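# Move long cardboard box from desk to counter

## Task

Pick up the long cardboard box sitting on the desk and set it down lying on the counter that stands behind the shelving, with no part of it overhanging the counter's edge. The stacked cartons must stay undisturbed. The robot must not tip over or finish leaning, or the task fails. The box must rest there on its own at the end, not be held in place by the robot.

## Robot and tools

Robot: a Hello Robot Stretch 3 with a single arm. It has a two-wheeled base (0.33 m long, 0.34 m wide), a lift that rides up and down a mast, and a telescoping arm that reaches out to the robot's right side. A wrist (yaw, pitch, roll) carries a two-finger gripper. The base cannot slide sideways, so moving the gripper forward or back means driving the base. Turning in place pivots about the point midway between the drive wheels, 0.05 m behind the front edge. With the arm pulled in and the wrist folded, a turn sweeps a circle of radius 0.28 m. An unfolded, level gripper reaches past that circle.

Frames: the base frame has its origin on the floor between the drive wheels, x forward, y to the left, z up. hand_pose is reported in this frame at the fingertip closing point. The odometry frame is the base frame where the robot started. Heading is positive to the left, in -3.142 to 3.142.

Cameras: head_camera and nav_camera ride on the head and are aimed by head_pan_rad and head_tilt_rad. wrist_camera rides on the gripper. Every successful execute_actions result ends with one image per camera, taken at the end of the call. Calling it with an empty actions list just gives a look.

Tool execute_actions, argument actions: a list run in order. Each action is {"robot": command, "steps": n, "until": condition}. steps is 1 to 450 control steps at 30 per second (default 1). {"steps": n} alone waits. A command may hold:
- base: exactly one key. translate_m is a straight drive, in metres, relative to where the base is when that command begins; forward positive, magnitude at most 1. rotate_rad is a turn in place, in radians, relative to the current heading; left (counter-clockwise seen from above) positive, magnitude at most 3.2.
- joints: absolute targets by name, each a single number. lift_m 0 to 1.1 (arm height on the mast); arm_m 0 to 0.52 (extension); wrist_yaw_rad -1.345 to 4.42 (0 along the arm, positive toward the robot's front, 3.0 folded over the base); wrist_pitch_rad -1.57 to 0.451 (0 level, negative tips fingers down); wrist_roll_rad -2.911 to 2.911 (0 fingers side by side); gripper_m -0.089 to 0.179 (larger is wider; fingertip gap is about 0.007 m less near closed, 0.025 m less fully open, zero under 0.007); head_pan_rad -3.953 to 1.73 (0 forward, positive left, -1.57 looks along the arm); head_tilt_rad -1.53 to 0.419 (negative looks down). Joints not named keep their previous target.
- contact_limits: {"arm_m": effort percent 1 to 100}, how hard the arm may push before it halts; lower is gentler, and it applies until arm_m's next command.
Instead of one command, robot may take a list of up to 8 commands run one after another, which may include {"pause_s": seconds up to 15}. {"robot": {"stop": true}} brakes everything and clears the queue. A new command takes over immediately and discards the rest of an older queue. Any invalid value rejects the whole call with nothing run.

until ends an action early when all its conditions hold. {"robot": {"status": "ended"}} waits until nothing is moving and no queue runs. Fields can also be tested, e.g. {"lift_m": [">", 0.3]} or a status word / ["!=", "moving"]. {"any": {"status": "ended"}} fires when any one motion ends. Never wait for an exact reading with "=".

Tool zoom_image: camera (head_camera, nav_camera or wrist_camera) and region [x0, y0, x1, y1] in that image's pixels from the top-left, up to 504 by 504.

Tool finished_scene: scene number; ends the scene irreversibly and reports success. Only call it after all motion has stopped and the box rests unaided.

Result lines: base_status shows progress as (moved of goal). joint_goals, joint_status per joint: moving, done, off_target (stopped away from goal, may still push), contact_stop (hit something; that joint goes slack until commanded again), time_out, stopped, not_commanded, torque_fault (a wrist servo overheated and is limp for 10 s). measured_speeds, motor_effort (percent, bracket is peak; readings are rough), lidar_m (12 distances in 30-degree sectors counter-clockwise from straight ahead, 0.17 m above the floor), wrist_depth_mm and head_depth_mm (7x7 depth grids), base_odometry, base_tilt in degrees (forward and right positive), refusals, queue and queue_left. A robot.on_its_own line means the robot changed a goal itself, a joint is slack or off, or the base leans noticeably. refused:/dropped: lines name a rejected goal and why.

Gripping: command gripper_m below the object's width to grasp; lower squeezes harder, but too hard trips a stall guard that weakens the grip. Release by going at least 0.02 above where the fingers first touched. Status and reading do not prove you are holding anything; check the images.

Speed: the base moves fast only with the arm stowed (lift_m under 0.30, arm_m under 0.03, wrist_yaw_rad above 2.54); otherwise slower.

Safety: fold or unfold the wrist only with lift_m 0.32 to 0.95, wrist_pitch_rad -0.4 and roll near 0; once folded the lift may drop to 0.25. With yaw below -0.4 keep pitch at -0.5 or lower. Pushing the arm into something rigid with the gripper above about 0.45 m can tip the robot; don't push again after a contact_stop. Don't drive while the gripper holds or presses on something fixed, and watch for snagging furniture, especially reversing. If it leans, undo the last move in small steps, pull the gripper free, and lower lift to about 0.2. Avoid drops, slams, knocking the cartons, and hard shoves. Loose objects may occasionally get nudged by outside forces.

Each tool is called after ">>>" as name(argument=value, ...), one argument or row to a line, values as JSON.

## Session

>>> execute_actions(
  actions=[],
)

Scene clock: 0.00 s.
robot.base_odometry: x=+0.000 y=+0.000 heading=+0.000 (m, m, rad; robot's odometry frame)
robot.turned_by_wheels: +0.000 (rad since the last result)
robot.turned_by_imu: +0.000 (rad since the last result)
robot.base_tilt: forward=-1.0 right=-0.1 (deg)
robot.lidar_m: 0.99 0.99 1.10 2.02 2.01 1.49 1.63 1.20 1.84 1.72 1.74 1.20
robot.head_depth_mm: 1132 1500 1545 1401 1156 1272 1160 / 981 995 1019 1053 1081 1408 1229 / 1020 1119 1068 1054 1043 1058 1070 / 1056 1375 1332 1414 1241 1370 1176 / 1080 1358 1358 1386 1217 1443 1192 / 1092 1317 1318 1357 1083 1399 1176 / 1114 1276 1275 911 917 1359 1162
robot.base_status: not_commanded
robot.joint_positions: lift_m=+0.502 arm_m=+0.002 wrist_yaw_rad=+3.007 wrist_pitch_rad=-0.459 wrist_roll_rad=+0.016 gripper_m=+0.037 head_pan_rad=-0.002 head_tilt_rad=-0.008
robot.joint_goals: lift_m=+0.502 arm_m=+0.002 wrist_yaw_rad=+3.007 wrist_pitch_rad=-0.459 wrist_roll_rad=+0.016 gripper_m=+0.037 head_pan_rad=-0.002 head_tilt_rad=-0.008
robot.joint_status: lift_m=not_commanded arm_m=not_commanded wrist_yaw_rad=not_commanded wrist_pitch_rad=not_commanded wrist_roll_rad=not_commanded gripper_m=not_commanded head_pan_rad=not_commanded head_tilt_rad=not_commanded
robot.measured_speeds: translate_m=+0.000 rotate_rad=+0.000 lift_m=+0.000 arm_m=+0.000 wrist_yaw_rad=+0.000 wrist_pitch_rad=+0.000 wrist_roll_rad=+0.000 head_pan_rad=+0.000 head_tilt_rad=+0.000
robot: refusals=0 queue=idle queue_left=0
robot.motor_effort: left_wheel=-1 right_wheel=-1 lift_m=+32 arm_m=+0 wrist_yaw_rad=+0 wrist_pitch_rad=+8 wrist_roll_rad=+0 gripper_m=+0 head_pan_rad=+0 head_tilt_rad=+1 (%)
robot.hand_pose: x=+0.0081 y=+0.0699 z=+0.5058 quat_wxyz=(+0.208, +0.703, +0.113, +0.671) (m; robot's base frame)
robot.wrist_depth_mm: - - - - - - 851 / - - - - - - 924 / - - - - - - - / 914 938 - - - - 987 / 789 800 - 848 891 897 886 / 685 698 717 726 722 767 787 / 604 615 650 640 650 673 677
pictures: head_camera (sideways: a quarter turn clockwise sets it upright), nav_camera (sideways: a quarter turn counterclockwise sets it upright), wrist_camera
camera_calibration (this result's frames):
head_camera: T_world_to_cam=[[-0.0583265, -0.0606842, -0.996451, 1.31882], [-0.0153901, 0.998087, -0.0598829, 0.0775629], [0.998179, 0.0118427, -0.0591488, 0.0250924], [0, 0, 0, 1]] pos_world=[0.0530693, 0.00232012, 1.32027]
nav_camera: T_world_to_cam=[[0.0307814, 0.0711314, 0.996992, -1.2609], [-0.0276899, -0.997021, 0.0719884, -0.0399519], [0.999143, -0.0298225, -0.0287201, -0.0102805], [0, 0, 0, 1]] pos_world=[0.0479776, 0.0495499, 1.25968]
wrist_camera: T_world_to_cam=[[0.992152, -0.123668, 0.0184597, -0.00959329], [-0.0663221, -0.64564, -0.760756, 0.455068], [0.105999, 0.753561, -0.648775, 0.441687], [0, 0, 0, 1]] pos_world=[-0.00711945, -0.0402143, 0.632929]
Images, in order (width x height): head_camera 896x504, nav_camera 672x504, wrist_camera 644x364.

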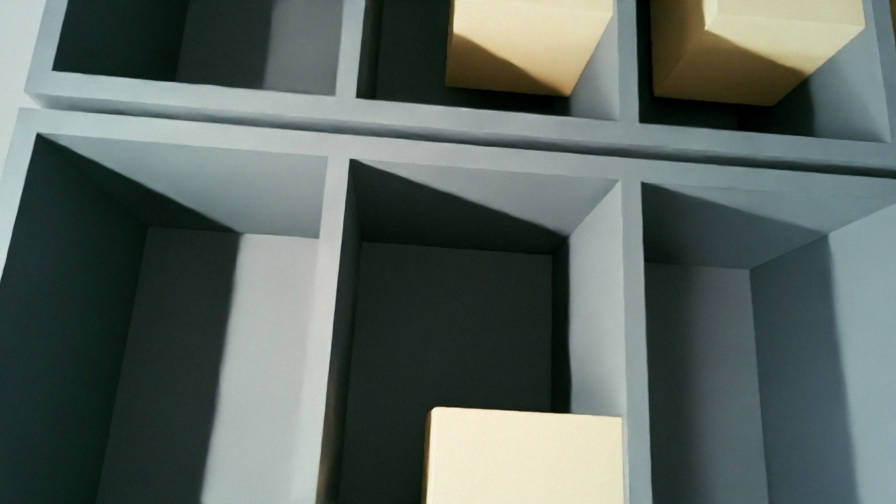

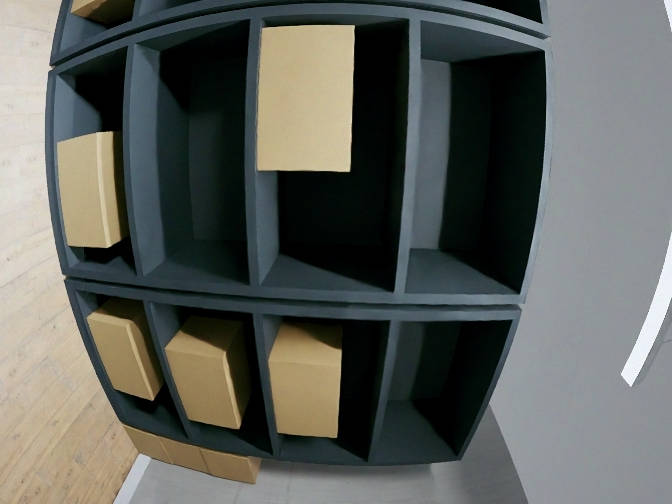

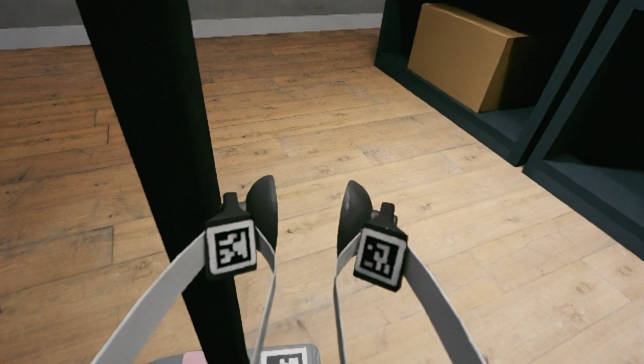

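>>> execute_actions(
  actions=[
    {"robot":{"joints":{"head_pan_rad":-2.9,"head_tilt_rad":-0.4,"lift_m":0.28}},"steps":450,"until":{"robot":{"status":"ended"}}},
  ],
)

Scene clock: 3.63 s.
robot.base_odometry: x=+0.000 y=+0.000 heading=+0.000 (m, m, rad; robot's odometry frame)
robot.turned_by_wheels: +0.000 (rad since the last result)
robot.turned_by_imu: +0.000 (rad since the last result)
robot.base_tilt: forward=-1.2 right=+0.0 (deg)
robot.lidar_m: 0.99 0.99 1.10 2.02 2.01 1.49 1.63 1.20 1.84 1.72 1.74 1.20
robot.head_depth_mm: 1348 1467 1602 1384 1059 1676 1380 / 1354 1478 1616 1320 1095 1637 1361 / 1361 1478 1604 1334 1083 1650 1347 / 1365 1486 1607 1325 1071 1642 1351 / 1359 1492 1595 1300 1798 1637 1332 / 1374 1486 1606 1280 1412 1548 1326 / 1365 1483 1610 1343 1831 1603 1320
robot.base_status: not_commanded
robot.joint_positions: lift_m=+0.281 arm_m=+0.002 wrist_yaw_rad=+3.007 wrist_pitch_rad=-0.461 wrist_roll_rad=+0.016 gripper_m=+0.037 head_pan_rad=-2.893 head_tilt_rad=-0.395
robot.joint_goals: lift_m=+0.280 arm_m=+0.002 wrist_yaw_rad=+3.007 wrist_pitch_rad=-0.461 wrist_roll_rad=+0.016 gripper_m=+0.037 head_pan_rad=-2.900 head_tilt_rad=-0.400
robot.joint_status: lift_m=done arm_m=not_commanded wrist_yaw_rad=not_commanded wrist_pitch_rad=not_commanded wrist_roll_rad=not_commanded gripper_m=not_commanded head_pan_rad=done head_tilt_rad=done
robot.measured_speeds: translate_m=+0.000 rotate_rad=+0.000 lift_m=+0.000 arm_m=+0.000 wrist_yaw_rad=+0.000 wrist_pitch_rad=+0.000 wrist_roll_rad=+0.000 head_pan_rad=+0.000 head_tilt_rad=+0.000
robot: refusals=0 queue=done queue_left=0
robot.motor_effort: left_wheel=+0(0) right_wheel=-1(1) lift_m=+13(33) arm_m=+0(0) wrist_yaw_rad=+1(1) wrist_pitch_rad=+9(8) wrist_roll_rad=+0(0) gripper_m=+0(0) head_pan_rad=-4(49) head_tilt_rad=-2(19) (%)
robot.hand_pose: x=+0.0081 y=+0.0697 z=+0.2839 quat_wxyz=(+0.209, +0.703, +0.113, +0.671) (m; robot's base frame)
robot.wrist_depth_mm: - - - - - - 846 / 907 - 1000 - - - 919 / 715 727 772 792 819 857 846 / 584 600 653 650 671 695 712 / 501 516 - 556 566 568 588 / - - - - 462 489 503 / - - - - 420 430 440
pictures: head_camera (sideways: a quarter turn clockwise sets it upright), nav_camera (sideways: a quarter turn counterclockwise sets it upright), wrist_camera
camera_calibration (this result's frames):
head_camera: T_world_to_cam=[[0.401785, 0.164816, -0.90078, 1.19098], [0.283471, -0.957739, -0.0487977, 0.0612803], [-0.870754, -0.235738, -0.431526, 0.521161], [0, 0, 0, 1]] pos_world=[-0.042086, -0.0147438, 1.3007]
nav_camera: T_world_to_cam=[[-0.374683, -0.168646, 0.911686, -1.14688], [-0.248993, 0.965497, 0.0762691, -0.0441372], [-0.893093, -0.198427, -0.403747, 0.489395], [0, 0, 0, 1]] pos_world=[-0.00362977, -0.0536925, 1.24655]
wrist_camera: T_world_to_cam=[[0.992155, -0.123645, 0.0184461, -0.00549399], [-0.066454, -0.646611, -0.75992, 0.286006], [0.105888, 0.752733, -0.649755, 0.29822], [0, 0, 0, 1]] pos_world=[-0.00712075, -0.0402247, 0.411213]
Images, in order (width x height): head_camera 896x504, nav_camera 672x504, wrist_camera 644x364.

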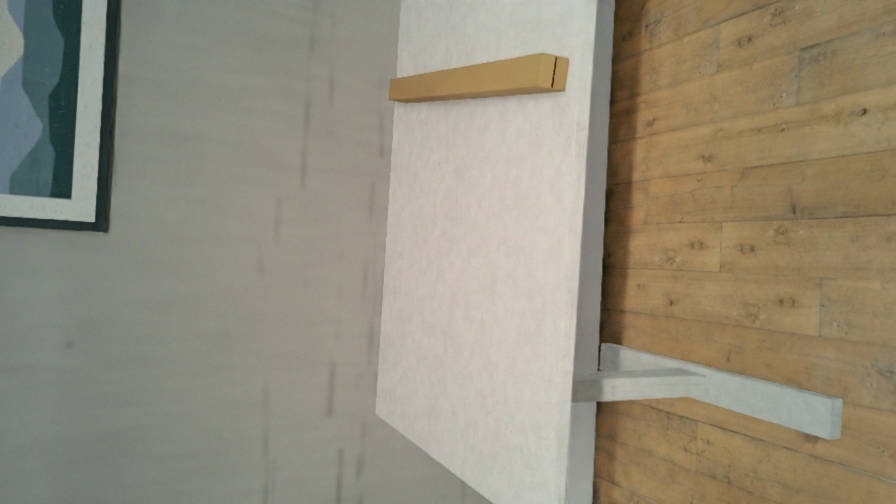

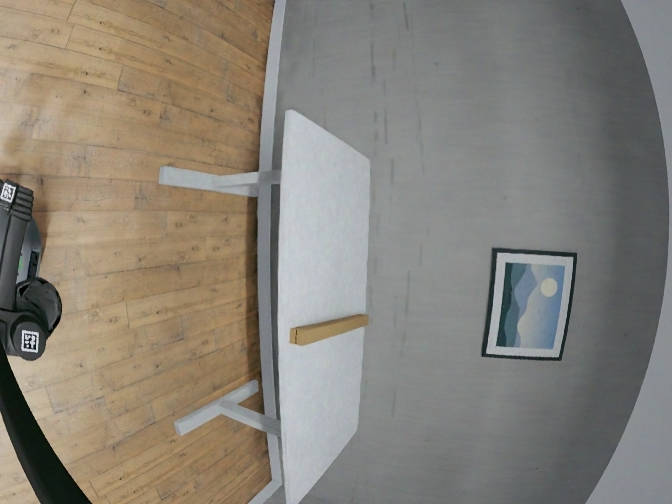

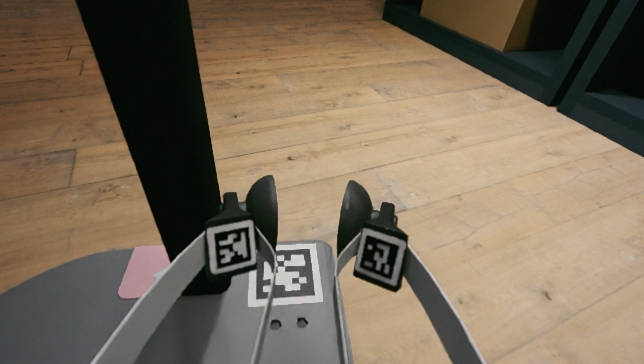

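>>> execute_actions(
  actions=[
    {"robot":[{"base":{"rotate_rad":-0.08}},{"base":{"translate_m":-0.6}},{"base":{"rotate_rad":-1.37},"joints":{"lift_m":0.98,"head_pan_rad":-1.57,"head_tilt_rad":-0.7}}],"steps":450,"until":{"robot":{"lift_m":[">",0.42]}}},
    {"robot":{"joints":{"wrist_pitch_rad":-1.57,"wrist_yaw_rad":3.14,"wrist_roll_rad":0,"gripper_m":0.15}},"steps":450,"until":{"robot":{"lift_m":[">",0.93]}}},
    {"robot":{"joints":{"arm_m":0.45}},"steps":450,"until":{"robot":{"status":"ended"}}},
  ],
)

Scene clock: 22.33 s.
robot.base_odometry: x=-0.598 y=+0.048 heading=-1.450 (m, m, rad; robot's odometry frame)
robot.turned_by_wheels: -1.450 (rad since the last result)
robot.turned_by_imu: -1.464 (rad since the last result)
robot.base_tilt: forward=-1.1 right=+0.0 (deg)
robot.lidar_m: 1.95 1.95 1.79 1.55 1.54 1.90 1.79 1.79 0.94 1.07 0.81 0.77
robot.head_depth_mm: 905 1118 1077 846 698 603 1166 / 981 1064 1071 839 692 590 1166 / 891 - 1019 811 674 577 1160 / 897 1043 1053 806 660 562 1157 / 901 1023 1042 829 682 583 1137 / 889 1005 1040 816 681 581 1127 / 877 991 1028 819 676 580 1129
robot.base_status: done (rotate_rad -1.3699 of -1.3700)
robot.joint_positions: lift_m=+0.979 arm_m=+0.450 wrist_yaw_rad=+3.138 wrist_pitch_rad=-1.566 wrist_roll_rad=+0.003 gripper_m=+0.150 head_pan_rad=-1.577 head_tilt_rad=-0.692
robot.joint_goals: lift_m=+0.980 arm_m=+0.450 wrist_yaw_rad=+3.140 wrist_pitch_rad=-1.570 wrist_roll_rad=+0.000 gripper_m=+0.150 head_pan_rad=-1.570 head_tilt_rad=-0.700
robot.joint_status: lift_m=done arm_m=done wrist_yaw_rad=done wrist_pitch_rad=done wrist_roll_rad=done gripper_m=done head_pan_rad=done head_tilt_rad=done
robot.measured_speeds: translate_m=+0.000 rotate_rad=+0.000 lift_m=+0.000 arm_m=+0.000 wrist_yaw_rad=+0.000 wrist_pitch_rad=+0.000 wrist_roll_rad=+0.000 head_pan_rad=+0.000 head_tilt_rad=+0.000
robot: refusals=0 queue=done queue_left=0
robot.motor_effort: left_wheel=+2(12) right_wheel=-2(8) lift_m=+44(44) arm_m=+3(2) wrist_yaw_rad=+2(3) wrist_pitch_rad=-2(8) wrist_roll_rad=-2(2) gripper_m=+0(82) head_pan_rad=+5(50) head_tilt_rad=-3(18) (%)
robot.hand_pose: x=-0.0212 y=-0.6176 z=+0.8617 quat_wxyz=(+0.501, +0.503, +0.497, +0.499) (m; robot's base frame)
robot.wrist_depth_mm: 270 272 274 228 277 277 280 / 281 283 282 236 286 288 289 / 289 292 293 246 296 298 302 / 300 301 304 256 307 307 312 / 309 317 315 266 320 319 323 / - 328 328 278 333 336 337 / 338 340 341 287 349 349 352
pictures: head_camera (sideways: a quarter turn clockwise sets it upright), nav_camera (sideways: a quarter turn counterclockwise sets it upright), wrist_camera
camera_calibration (this result's frames):
head_camera: T_world_to_cam=[[-0.0566763, 0.674922, -0.735709, 0.978554], [0.998347, 0.0453744, -0.0352834, 0.0393092], [0.00956876, -0.736492, -0.676378, 0.834347], [0, 0, 0, 1]] pos_world=[0.0082329, -0.0477418, 1.28565]
nav_camera: T_world_to_cam=[[0.0671903, -0.653956, 0.753543, -0.943365], [-0.99722, -0.0196296, 0.0718826, -0.0338335], [-0.0322164, -0.756278, -0.653457, 0.809034], [0, 0, 0, 1]] pos_world=[0.0557097, -0.00572955, 1.24197]
wrist_camera: T_world_to_cam=[[0.999559, 0.0296954, -0.000615127, 0.0392547], [0.0289792, -0.970493, 0.239381, -0.780359], [0.00651154, -0.239293, -0.970926, 0.856039], [0, 0, 0, 1]] pos_world=[-0.0221973, -0.553654, 1.01798]
Images, in order (width x height): head_camera 896x504, nav_camera 672x504, wrist_camera 644x364.

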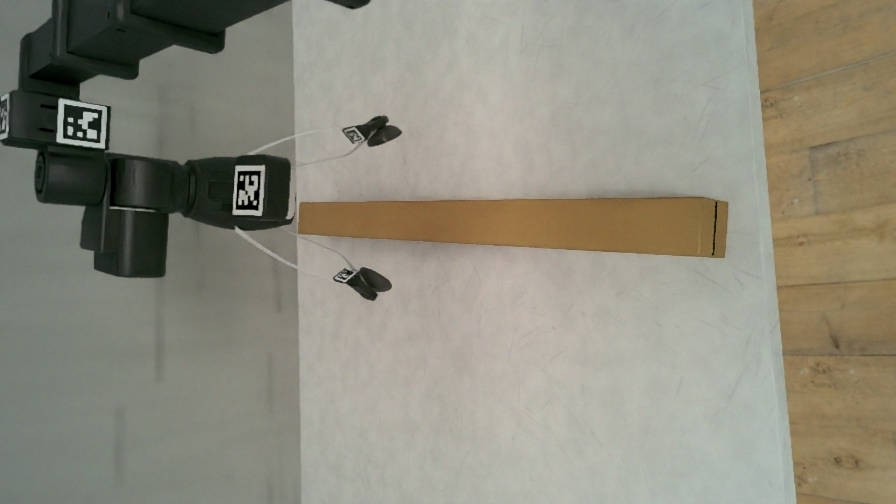

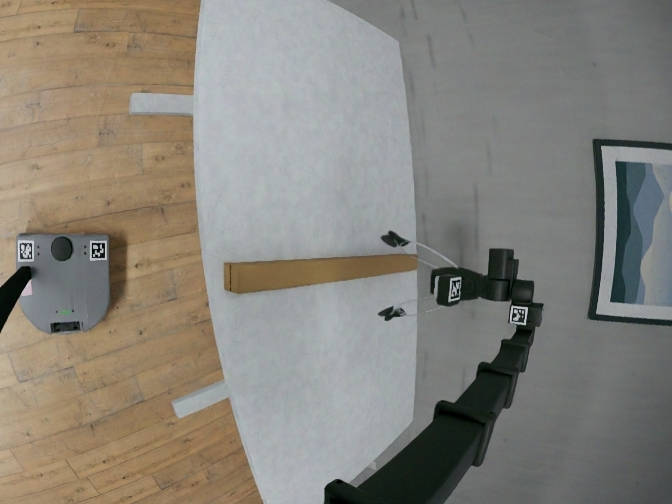

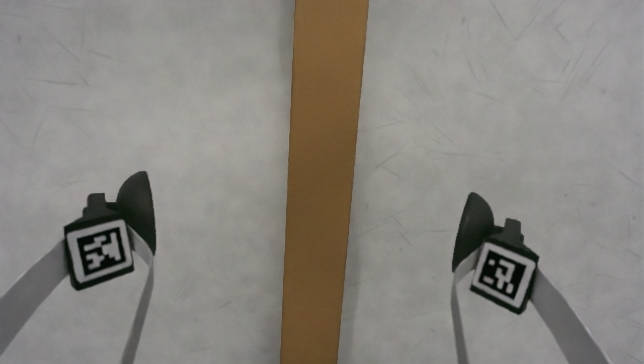

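>>> execute_actions(
  actions=[
    {"robot":[{"joints":{"lift_m":0.864,"gripper_m":0.09,"arm_m":0.46},"base":{"translate_m":0.008}},{"joints":{"gripper_m":-0.003}},{"joints":{"lift_m":0.96}},{"joints":{"wrist_roll_rad":1.57,"arm_m":0.40}}],"steps":450,"until":{"robot":{"status":"ended"}}},
  ],
)

Scene clock: 30.50 s.
robot.base_odometry: x=-0.597 y=+0.040 heading=-1.450 (m, m, rad; robot's odometry frame)
robot.turned_by_wheels: +0.000 (rad since the last result)
robot.turned_by_imu: -0.001 (rad since the last result)
robot.base_tilt: forward=-1.2 right=-0.1 (deg)
robot.lidar_m: 1.94 1.95 1.79 1.56 1.55 1.91 1.79 1.80 0.94 1.07 0.80 0.76
robot.head_depth_mm: 926 - 1033 777 694 605 1168 / 906 1075 1068 773 692 591 1167 / 909 - 984 767 691 587 1163 / 911 1077 1007 677 686 584 1161 / 899 1022 1042 675 682 584 1126 / 889 1007 1041 675 678 581 1129 / 878 994 1031 752 678 579 1126
robot.base_status: done (translate_m +0.0080 of +0.0080)
robot.joint_positions: lift_m=+0.959 arm_m=+0.400 wrist_yaw_rad=+3.139 wrist_pitch_rad=-1.566 wrist_roll_rad=+1.566 gripper_m=-0.002 head_pan_rad=-1.577 head_tilt_rad=-0.692
robot.joint_goals: lift_m=+0.960 arm_m=+0.400 wrist_yaw_rad=+3.140 wrist_pitch_rad=-1.570 wrist_roll_rad=+1.570 gripper_m=-0.003 head_pan_rad=-1.570 head_tilt_rad=-0.700
robot.joint_status: lift_m=done arm_m=done wrist_yaw_rad=done wrist_pitch_rad=done wrist_roll_rad=done gripper_m=done head_pan_rad=done head_tilt_rad=done
robot.measured_speeds: translate_m=+0.000 rotate_rad=+0.000 lift_m=+0.000 arm_m=+0.000 wrist_yaw_rad=+0.000 wrist_pitch_rad=+0.000 wrist_roll_rad=+0.000 head_pan_rad=+0.000 head_tilt_rad=+0.000
robot: refusals=0 queue=done queue_left=0
robot.motor_effort: left_wheel=+2(10) right_wheel=-2(6) lift_m=+45(43) arm_m=-2(3) wrist_yaw_rad=+2(2) wrist_pitch_rad=-2(3) wrist_roll_rad=+2(2) gripper_m=-21(93) head_pan_rad=+4(3) head_tilt_rad=-3(3) (%)
robot.hand_pose: x=-0.0213 y=-0.5683 z=+0.8417 quat_wxyz=(+0.706, +0.709, +0.000, +0.001) (m; robot's base frame)
robot.wrist_depth_mm: 255 254 253 116 251 254 252 / 265 264 263 120 262 263 263 / 276 276 272 124 273 274 272 / 286 287 281 129 285 283 284 / 300 298 134 134 296 296 297 / 316 312 312 139 314 310 311 / 333 325 323 145 324 323 323
pictures: head_camera (sideways: a quarter turn clockwise sets it upright), nav_camera (sideways: a quarter turn counterclockwise sets it upright), wrist_camera
camera_calibration (this result's frames):
head_camera: T_world_to_cam=[[-0.056677, 0.674922, -0.735709, 0.978554], [0.998347, 0.0453755, -0.0352834, 0.0393092], [0.00956955, -0.736492, -0.676378, 0.834347], [0, 0, 0, 1]] pos_world=[0.00823295, -0.0477418, 1.28565]
nav_camera: T_world_to_cam=[[0.067191, -0.653956, 0.753543, -0.943365], [-0.99722, -0.0196307, 0.0718826, -0.0338335], [-0.0322156, -0.756278, -0.653457, 0.809034], [0, 0, 0, 1]] pos_world=[0.0557097, -0.00572949, 1.24197]
wrist_camera: T_world_to_cam=[[0.0384599, -0.999244, -0.00571637, -0.563043], [-0.969381, -0.0386978, 0.242492, -0.22209], [-0.242529, -0.00378487, -0.970137, 0.976272], [0, 0, 0, 1]] pos_world=[0.0431396, -0.567517, 0.997754]
Images, in order (width x height): head_camera 896x504, nav_camera 672x504, wrist_camera 644x364.

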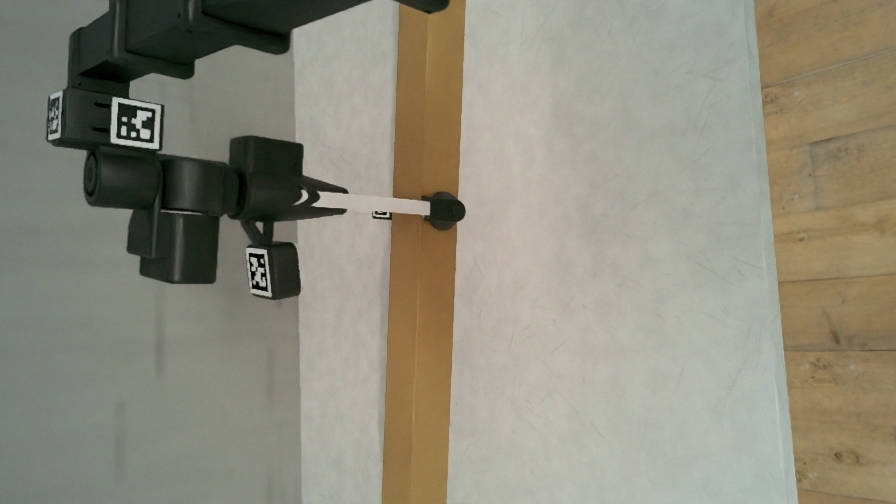

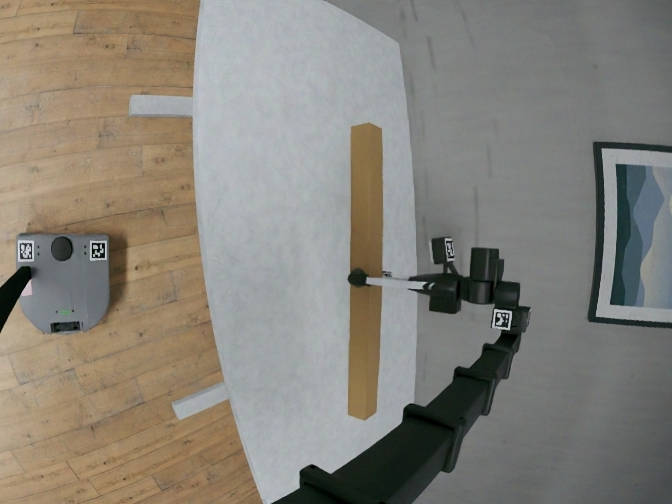

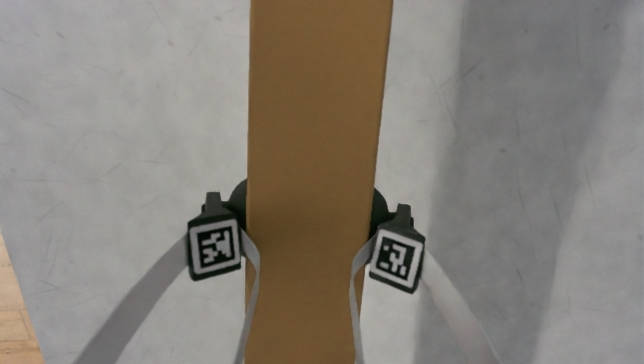

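>>> execute_actions(
  actions=[
    {"robot":[{"joints":{"arm_m":0.0,"head_pan_rad":-0.6,"head_tilt_rad":-0.8},"base":{"rotate_rad":2.75}},{"joints":{"lift_m":0.297},"base":{"translate_m":0.55}}],"steps":450,"until":{"robot":{"status":"ended"}}},
  ],
)

Scene clock: 44.20 s.
robot.base_odometry: x=-0.450 y=+0.570 heading=+1.300 (m, m, rad; robot's odometry frame)
robot.turned_by_wheels: +2.750 (rad since the last result)
robot.turned_by_imu: +2.776 (rad since the last result)
robot.base_tilt: forward=-1.1 right=+0.1 (deg)
robot.lidar_m: 1.40 1.33 1.36 0.92 0.94 1.34 1.29 0.20 0.15 - 0.15 0.19
robot.head_depth_mm: 1291 1384 1482 1616 1466 1280 1137 / 1281 1268 1532 1649 1471 1281 1130 / 1331 1344 1636 1700 1459 1266 1126 / 1280 1415 1790 1705 1456 1264 985 / 2221 2392 2046 1688 1450 1263 1120 / 1898 2107 2043 1699 1447 1259 1125 / 1659 1816 1915 1697 1432 1249 1116
robot.base_status: done (translate_m +0.5500 of +0.5500)
robot.joint_positions: lift_m=+0.298 arm_m=+0.002 wrist_yaw_rad=+3.139 wrist_pitch_rad=-1.567 wrist_roll_rad=+1.567 gripper_m=-0.002 head_pan_rad=-0.607 head_tilt_rad=-0.790
robot.joint_goals: lift_m=+0.297 arm_m=+0.000 wrist_yaw_rad=+3.140 wrist_pitch_rad=-1.570 wrist_roll_rad=+1.570 gripper_m=-0.003 head_pan_rad=-0.600 head_tilt_rad=-0.800
robot.joint_status: lift_m=done arm_m=done wrist_yaw_rad=done wrist_pitch_rad=done wrist_roll_rad=done gripper_m=done head_pan_rad=done head_tilt_rad=done
robot.measured_speeds: translate_m=+0.000 rotate_rad=+0.000 lift_m=+0.000 arm_m=+0.000 wrist_yaw_rad=+0.000 wrist_pitch_rad=+0.000 wrist_roll_rad=+0.000 head_pan_rad=+0.000 head_tilt_rad=+0.000
robot: refusals=0 queue=done queue_left=0
robot.motor_effort: left_wheel=-3(8) right_wheel=+1(6) lift_m=+6(45) arm_m=-2(3) wrist_yaw_rad=+2(2) wrist_pitch_rad=-2(2) wrist_roll_rad=+1(2) gripper_m=-20(20) head_pan_rad=+3(50) head_tilt_rad=-3(10) (%)
robot.hand_pose: x=-0.0213 y=-0.1707 z=+0.1804 quat_wxyz=(+0.706, +0.708, +0.000, +0.001) (m; robot's base frame)
robot.wrist_depth_mm: 310 311 308 114 308 308 308 / - - 119 119 321 321 320 / - - 123 123 333 334 333 / - - 128 128 347 346 344 / - - 133 134 361 363 362 / - - - 140 381 376 377 / - - 146 146 397 397 396
pictures: head_camera (sideways: a quarter turn clockwise sets it upright), nav_camera (sideways: a quarter turn counterclockwise sets it upright), wrist_camera
camera_calibration (this result's frames):
head_camera: T_world_to_cam=[[-0.645544, 0.374074, -0.665839, 0.891094], [0.524173, 0.851082, -0.0300506, 0.0353849], [0.555442, -0.368413, -0.74549, 0.920902], [0, 0, 0, 1]] pos_world=[0.0451847, -0.0241779, 1.28091]
nav_camera: T_world_to_cam=[[0.635714, -0.354609, 0.685653, -0.858356], [-0.541717, -0.837724, 0.0690038, -0.0328551], [0.549919, -0.415296, -0.72465, 0.89808], [0, 0, 0, 1]] pos_world=[0.0339998, 0.0410653, 1.2416]
wrist_camera: T_world_to_cam=[[0.0375022, -0.999285, -0.004826, -0.169722], [-0.969416, -0.0375525, 0.242532, -0.0461634], [-0.24254, -0.00441706, -0.970131, 0.33614], [0, 0, 0, 1]] pos_world=[0.0431406, -0.169849, 0.336477]
Images, in order (width x height): head_camera 896x504, nav_camera 672x504, wrist_camera 644x364.

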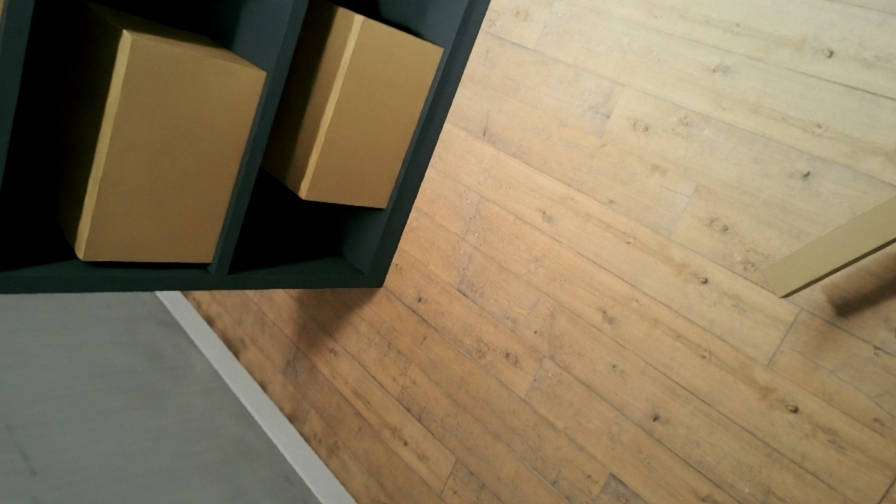

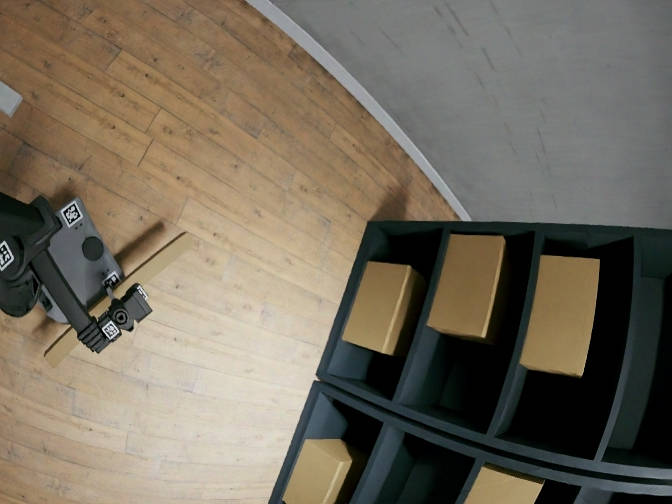

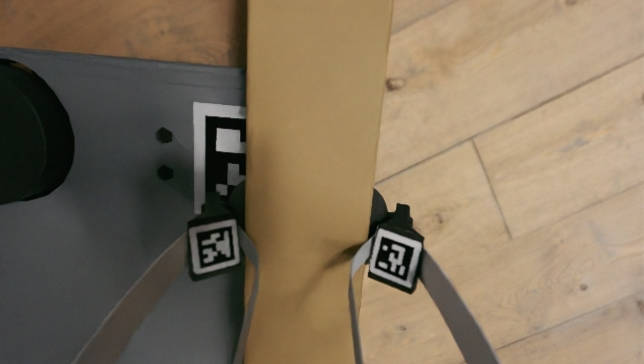

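>>> execute_actions(
  actions=[
    {"robot":[{"base":{"translate_m":0.62},"joints":{"head_pan_rad":0,"head_tilt_rad":-0.8}},{"base":{"translate_m":0.61}},{"base":{"rotate_rad":-1.01}}],"steps":450,"until":{"robot":{"status":"ended"}}},
  ],
)

Scene clock: 55.83 s.
robot.base_odometry: x=-0.121 y=+1.755 heading=+0.290 (m, m, rad; robot's odometry frame)
robot.turned_by_wheels: -1.010 (rad since the last result)
robot.turned_by_imu: -1.021 (rad since the last result)
robot.base_tilt: forward=-1.1 right=-0.2 (deg)
robot.lidar_m: 1.15 0.41 0.30 0.29 0.30 0.41 1.10 0.20 0.15 - 0.15 0.19
robot.head_depth_mm: 1954 2155 1102 1062 1097 1259 1132 / 2385 2547 2076 1678 1404 1267 1131 / 2409 2614 2064 1701 1456 1272 1114 / 2436 2629 2087 1692 1462 1265 1122 / 1764 1881 1949 1662 1449 1258 1119 / 1051 1103 1149 1209 1276 1219 1115 / 753 775 800 828 859 899 934
robot.base_status: done (rotate_rad -1.0099 of -1.0100)
robot.joint_positions: lift_m=+0.298 arm_m=+0.002 wrist_yaw_rad=+3.139 wrist_pitch_rad=-1.567 wrist_roll_rad=+1.567 gripper_m=-0.002 head_pan_rad=-0.007 head_tilt_rad=-0.791
robot.joint_goals: lift_m=+0.297 arm_m=+0.000 wrist_yaw_rad=+3.140 wrist_pitch_rad=-1.570 wrist_roll_rad=+1.570 gripper_m=-0.003 head_pan_rad=+0.000 head_tilt_rad=-0.800
robot.joint_status: lift_m=done arm_m=done wrist_yaw_rad=done wrist_pitch_rad=done wrist_roll_rad=done gripper_m=done head_pan_rad=done head_tilt_rad=done
robot.measured_speeds: translate_m=+0.000 rotate_rad=+0.000 lift_m=+0.000 arm_m=+0.000 wrist_yaw_rad=+0.000 wrist_pitch_rad=+0.000 wrist_roll_rad=+0.000 head_pan_rad=+0.000 head_tilt_rad=+0.000
robot: refusals=0 queue=done queue_left=0
robot.motor_effort: left_wheel=+3(13) right_wheel=-3(6) lift_m=+6(6) arm_m=-3(3) wrist_yaw_rad=+1(2) wrist_pitch_rad=-2(2) wrist_roll_rad=+1(1) gripper_m=-20(20) head_pan_rad=+4(40) head_tilt_rad=-3(3) (%)
robot.hand_pose: x=-0.0213 y=-0.1707 z=+0.1804 quat_wxyz=(+0.706, +0.708, +0.000, +0.001) (m; robot's base frame)
robot.wrist_depth_mm: 311 309 309 114 307 309 309 / - - 119 119 322 322 320 / - - 123 123 335 335 334 / - - 128 128 349 346 348 / - - 133 133 361 364 359 / - - - 140 384 376 377 / - - 145 146 397 394 396
pictures: head_camera (sideways: a quarter turn clockwise sets it upright), nav_camera (sideways: a quarter turn counterclockwise sets it upright), wrist_camera
camera_calibration (this result's frames):
head_camera: T_world_to_cam=[[-0.744719, -0.0557245, -0.665047, 0.890668], [-0.0479228, 0.998401, -0.0299923, 0.0387988], [0.665655, 0.00953508, -0.746199, 0.921151], [0, 0, 0, 1]] pos_world=[0.0519876, 0.00211199, 1.28086]
nav_camera: T_world_to_cam=[[0.725636, 0.0662405, 0.684882, -0.8579], [0.0259425, -0.997281, 0.068969, -0.0362724], [0.687589, -0.0322788, -0.725382, 0.898192], [0, 0, 0, 1]] pos_world=[0.00587774, 0.0496466, 1.2416]
wrist_camera: T_world_to_cam=[[0.0374954, -0.999286, -0.00471714, -0.169755], [-0.969417, -0.0375195, 0.242536, -0.0461598], [-0.24254, -0.00452112, -0.970131, 0.336124], [0, 0, 0, 1]] pos_world=[0.0431406, -0.169846, 0.336479]
Images, in order (width x height): head_camera 896x504, nav_camera 672x504, wrist_camera 644x364.

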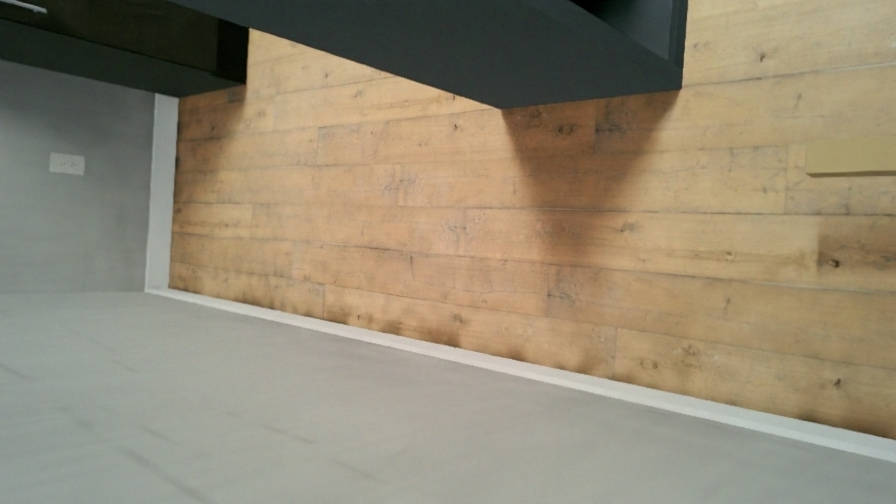

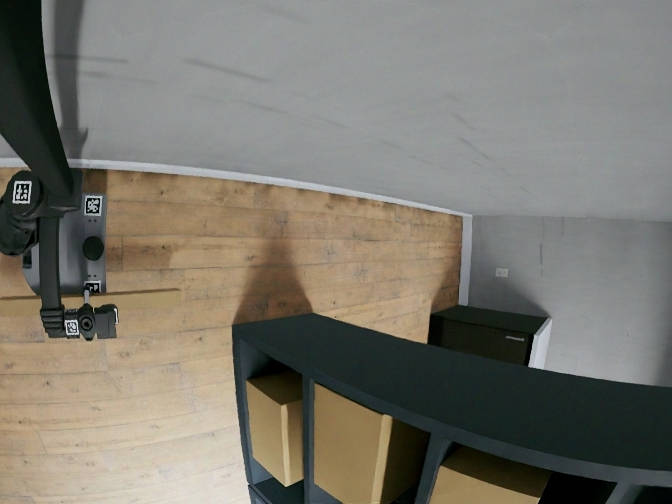

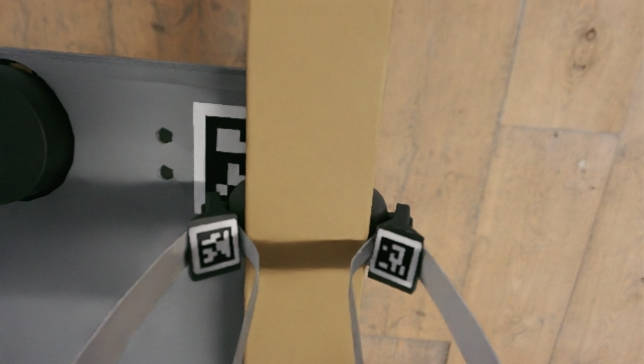

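>>> execute_actions(
  actions=[
    {"robot":[{"base":{"translate_m":1.0},"joints":{"head_pan_rad":-0.7,"head_tilt_rad":-0.6}},{"base":{"translate_m":0.49}}],"steps":450,"until":{"robot":{"status":"ended"}}},
  ],
)

Scene clock: 66.27 s.
robot.base_odometry: x=+1.307 y=+2.181 heading=+0.290 (m, m, rad; robot's odometry frame)
robot.turned_by_wheels: +0.000 (rad since the last result)
robot.turned_by_imu: -0.004 (rad since the last result)
robot.base_tilt: forward=-1.2 right=-0.1 (deg)
robot.lidar_m: 1.21 0.43 0.31 0.30 0.31 0.42 1.13 0.20 0.15 - 0.15 0.19
robot.head_depth_mm: 1647 1301 1173 1449 1704 1414 1210 / 1518 1283 1036 1261 1553 1408 1205 / 1402 1255 954 1110 1359 1393 1197 / 1303 1248 914 1012 1216 1397 1196 / 1220 1230 1025 1202 1439 1389 1190 / 1138 1202 1264 1521 1649 1375 1188 / 1079 1183 1303 1467 1603 1375 1185
robot.base_status: done (translate_m +0.4900 of +0.4900)
robot.joint_positions: lift_m=+0.298 arm_m=+0.002 wrist_yaw_rad=+3.139 wrist_pitch_rad=-1.567 wrist_roll_rad=+1.567 gripper_m=-0.002 head_pan_rad=-0.693 head_tilt_rad=-0.605
robot.joint_goals: lift_m=+0.297 arm_m=+0.000 wrist_yaw_rad=+3.140 wrist_pitch_rad=-1.570 wrist_roll_rad=+1.570 gripper_m=-0.003 head_pan_rad=-0.700 head_tilt_rad=-0.600
robot.joint_status: lift_m=done arm_m=done wrist_yaw_rad=done wrist_pitch_rad=done wrist_roll_rad=done gripper_m=done head_pan_rad=done head_tilt_rad=done
robot.measured_speeds: translate_m=+0.000 rotate_rad=+0.000 lift_m=+0.000 arm_m=+0.000 wrist_yaw_rad=+0.000 wrist_pitch_rad=+0.000 wrist_roll_rad=+0.000 head_pan_rad=+0.000 head_tilt_rad=+0.000
robot: refusals=0 queue=done queue_left=0
robot.motor_effort: left_wheel=+2(13) right_wheel=-3(5) lift_m=+6(6) arm_m=-2(3) wrist_yaw_rad=+2(1) wrist_pitch_rad=-2(2) wrist_roll_rad=+1(1) gripper_m=-21(20) head_pan_rad=-3(43) head_tilt_rad=+1(15) (%)
robot.hand_pose: x=-0.0213 y=-0.1707 z=+0.1804 quat_wxyz=(+0.706, +0.708, +0.000, +0.001) (m; robot's base frame)
robot.wrist_depth_mm: 311 311 307 114 306 309 309 / - - 119 118 321 321 321 / - - 123 123 332 333 333 / - - 128 128 347 349 347 / - - 133 134 362 363 362 / - - - 139 383 376 378 / - - 146 146 397 395 397
pictures: head_camera (sideways: a quarter turn clockwise sets it upright), nav_camera (sideways: a quarter turn counterclockwise sets it upright), wrist_camera
camera_calibration (this result's frames):
head_camera: T_world_to_cam=[[-0.507003, 0.342012, -0.791186, 1.05361], [0.600525, 0.798625, -0.0395966, 0.0473554], [0.618319, -0.495203, -0.610292, 0.744669], [0, 0, 0, 1]] pos_world=[0.0453038, -0.0294056, 1.28994]
nav_camera: T_world_to_cam=[[0.496336, -0.319654, 0.807138, -1.01585], [-0.622072, -0.779471, 0.0738366, -0.0386739], [0.605538, -0.538746, -0.585727, 0.717036], [0, 0, 0, 1]] pos_world=[0.0459503, 0.0314362, 1.24277]
wrist_camera: T_world_to_cam=[[0.037495, -0.999286, -0.00471714, -0.169755], [-0.969417, -0.0375192, 0.242536, -0.0461597], [-0.24254, -0.00452103, -0.970131, 0.336124], [0, 0, 0, 1]] pos_world=[0.0431405, -0.169846, 0.336479]
Images, in order (width x height): head_camera 896x504, nav_camera 672x504, wrist_camera 644x364.

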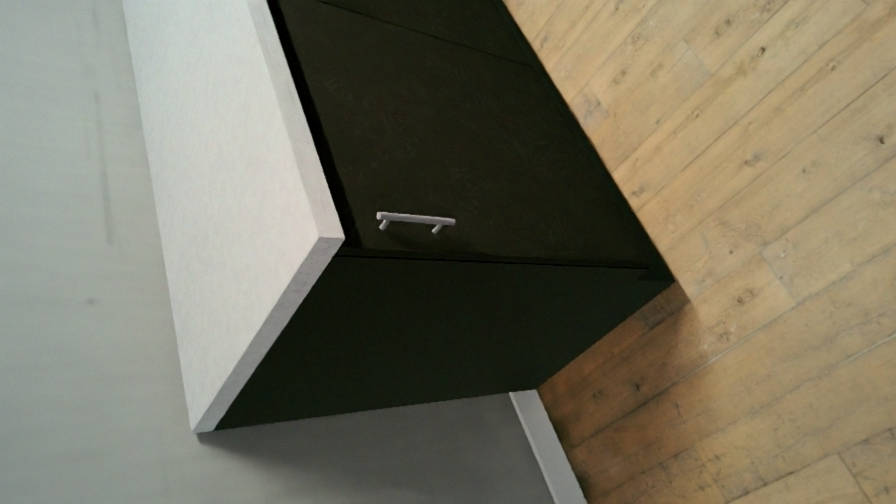

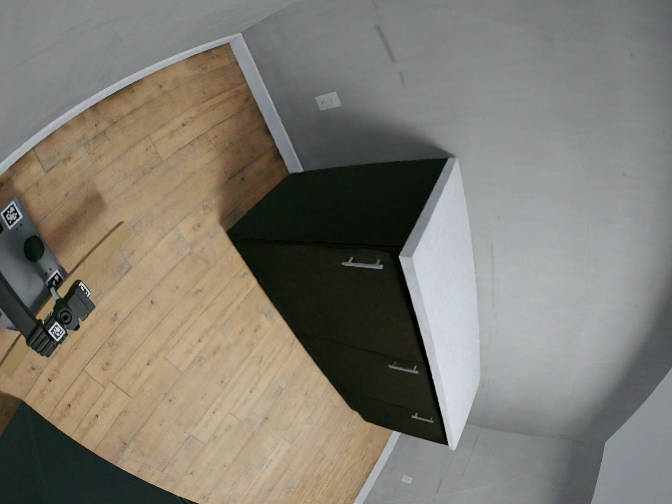

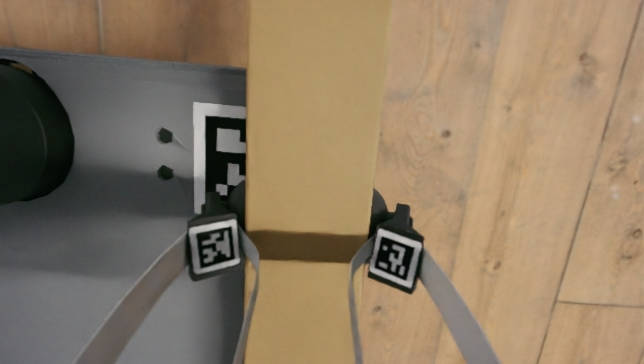

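>>> execute_actions(
  actions=[
    {"robot":[{"base":{"rotate_rad":-0.45}},{"base":{"translate_m":0.33},"joints":{"head_pan_rad":-1.3,"head_tilt_rad":-0.7}},{"base":{"rotate_rad":2.0}},{"base":{"translate_m":-0.8},"joints":{"lift_m":1.1}},{"joints":{"arm_m":0.40}}],"steps":450,"until":{"robot":{"status":"ended"}}},
    {"steps":450,"until":{"robot":{"status":"ended"}}},
  ],
)

Scene clock: 87.30 s.
robot.base_odometry: x=+1.845 y=+1.358 heading=+1.840 (m, m, rad; robot's odometry frame)
robot.turned_by_wheels: +1.550 (rad since the last result)
robot.turned_by_imu: +1.557 (rad since the last result)
robot.base_tilt: forward=-1.1 right=-0.1 (deg)
robot.lidar_m: 1.25 1.28 0.77 0.73 0.76 1.02 2.50 0.55 0.39 0.38 0.39 0.52
robot.head_depth_mm: 768 864 550 563 481 599 773 / 801 876 567 559 494 638 839 / 831 897 580 557 543 685 923 / 855 917 595 554 576 740 1096 / 887 945 624 550 614 804 1110 / 915 1014 668 548 657 876 1151 / 948 1086 687 562 709 1048 1148
robot.base_status: done (translate_m -0.8000 of -0.8000)
robot.joint_positions: lift_m=+1.099 arm_m=+0.400 wrist_yaw_rad=+3.139 wrist_pitch_rad=-1.567 wrist_roll_rad=+1.568 gripper_m=-0.002 head_pan_rad=-1.293 head_tilt_rad=-0.692
robot.joint_goals: lift_m=+1.100 arm_m=+0.400 wrist_yaw_rad=+3.140 wrist_pitch_rad=-1.570 wrist_roll_rad=+1.570 gripper_m=-0.003 head_pan_rad=-1.300 head_tilt_rad=-0.700
robot.joint_status: lift_m=done arm_m=done wrist_yaw_rad=done wrist_pitch_rad=done wrist_roll_rad=done gripper_m=done head_pan_rad=done head_tilt_rad=done
robot.measured_speeds: translate_m=+0.000 rotate_rad=+0.000 lift_m=+0.000 arm_m=+0.000 wrist_yaw_rad=+0.000 wrist_pitch_rad=+0.000 wrist_roll_rad=+0.000 head_pan_rad=+0.000 head_tilt_rad=+0.000
robot: refusals=0 queue=done queue_left=0
robot.motor_effort: left_wheel=-2(15) right_wheel=+1(7) lift_m=+45(45) arm_m=+3(2) wrist_yaw_rad=+1(1) wrist_pitch_rad=-2(2) wrist_roll_rad=+1(1) gripper_m=-20(20) head_pan_rad=-3(40) head_tilt_rad=-3(9) (%)
robot.hand_pose: x=-0.0213 y=-0.5680 z=+0.9817 quat_wxyz=(+0.706, +0.708, +0.000, +0.000) (m; robot's base frame)
robot.wrist_depth_mm: 208 208 206 116 207 207 206 / 216 215 214 120 215 215 214 / 225 224 222 125 222 223 222 / 236 233 229 129 233 232 232 / 246 243 133 134 241 241 240 / 259 254 254 140 256 253 251 / - 267 264 145 265 264 264
pictures: head_camera (sideways: a quarter turn clockwise sets it upright), nav_camera (sideways: a quarter turn counterclockwise sets it upright), wrist_camera
camera_calibration (this result's frames):
head_camera: T_world_to_cam=[[-0.243287, 0.632103, -0.735702, 0.979683], [0.94576, 0.322944, -0.0352829, 0.0396293], [0.215288, -0.704381, -0.676386, 0.833102], [0, 0, 0, 1]] pos_world=[0.0215079, -0.0452373, 1.28565]
nav_camera: T_world_to_cam=[[0.247514, -0.609033, 0.753536, -0.944456], [-0.951883, -0.297912, 0.0718824, -0.0341097], [0.180709, -0.73507, -0.653465, 0.807745], [0, 0, 0, 1]] pos_world=[0.0553308, 0.00838297, 1.24197]
wrist_camera: T_world_to_cam=[[0.0368849, -0.999307, -0.00491269, -0.562874], [-0.969439, -0.0369748, 0.24253, -0.255095], [-0.242544, -0.00418316, -0.970131, 1.11187], [0, 0, 0, 1]] pos_world=[0.0431412, -0.567265, 1.13777]
Images, in order (width x height): head_camera 896x504, nav_camera 672x504, wrist_camera 644x364.

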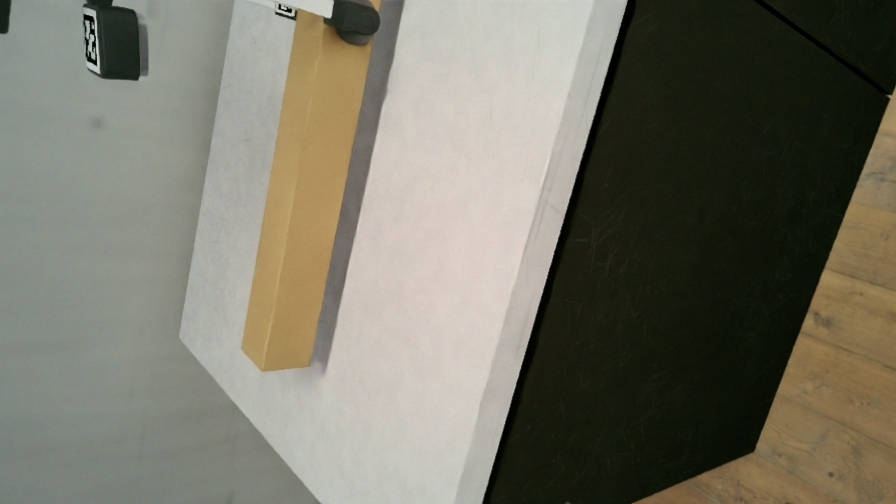

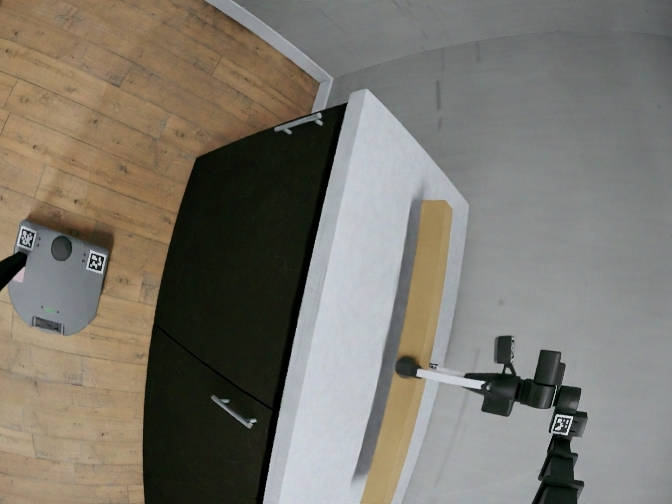

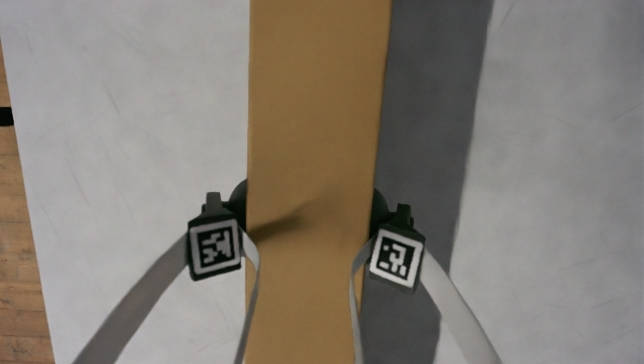

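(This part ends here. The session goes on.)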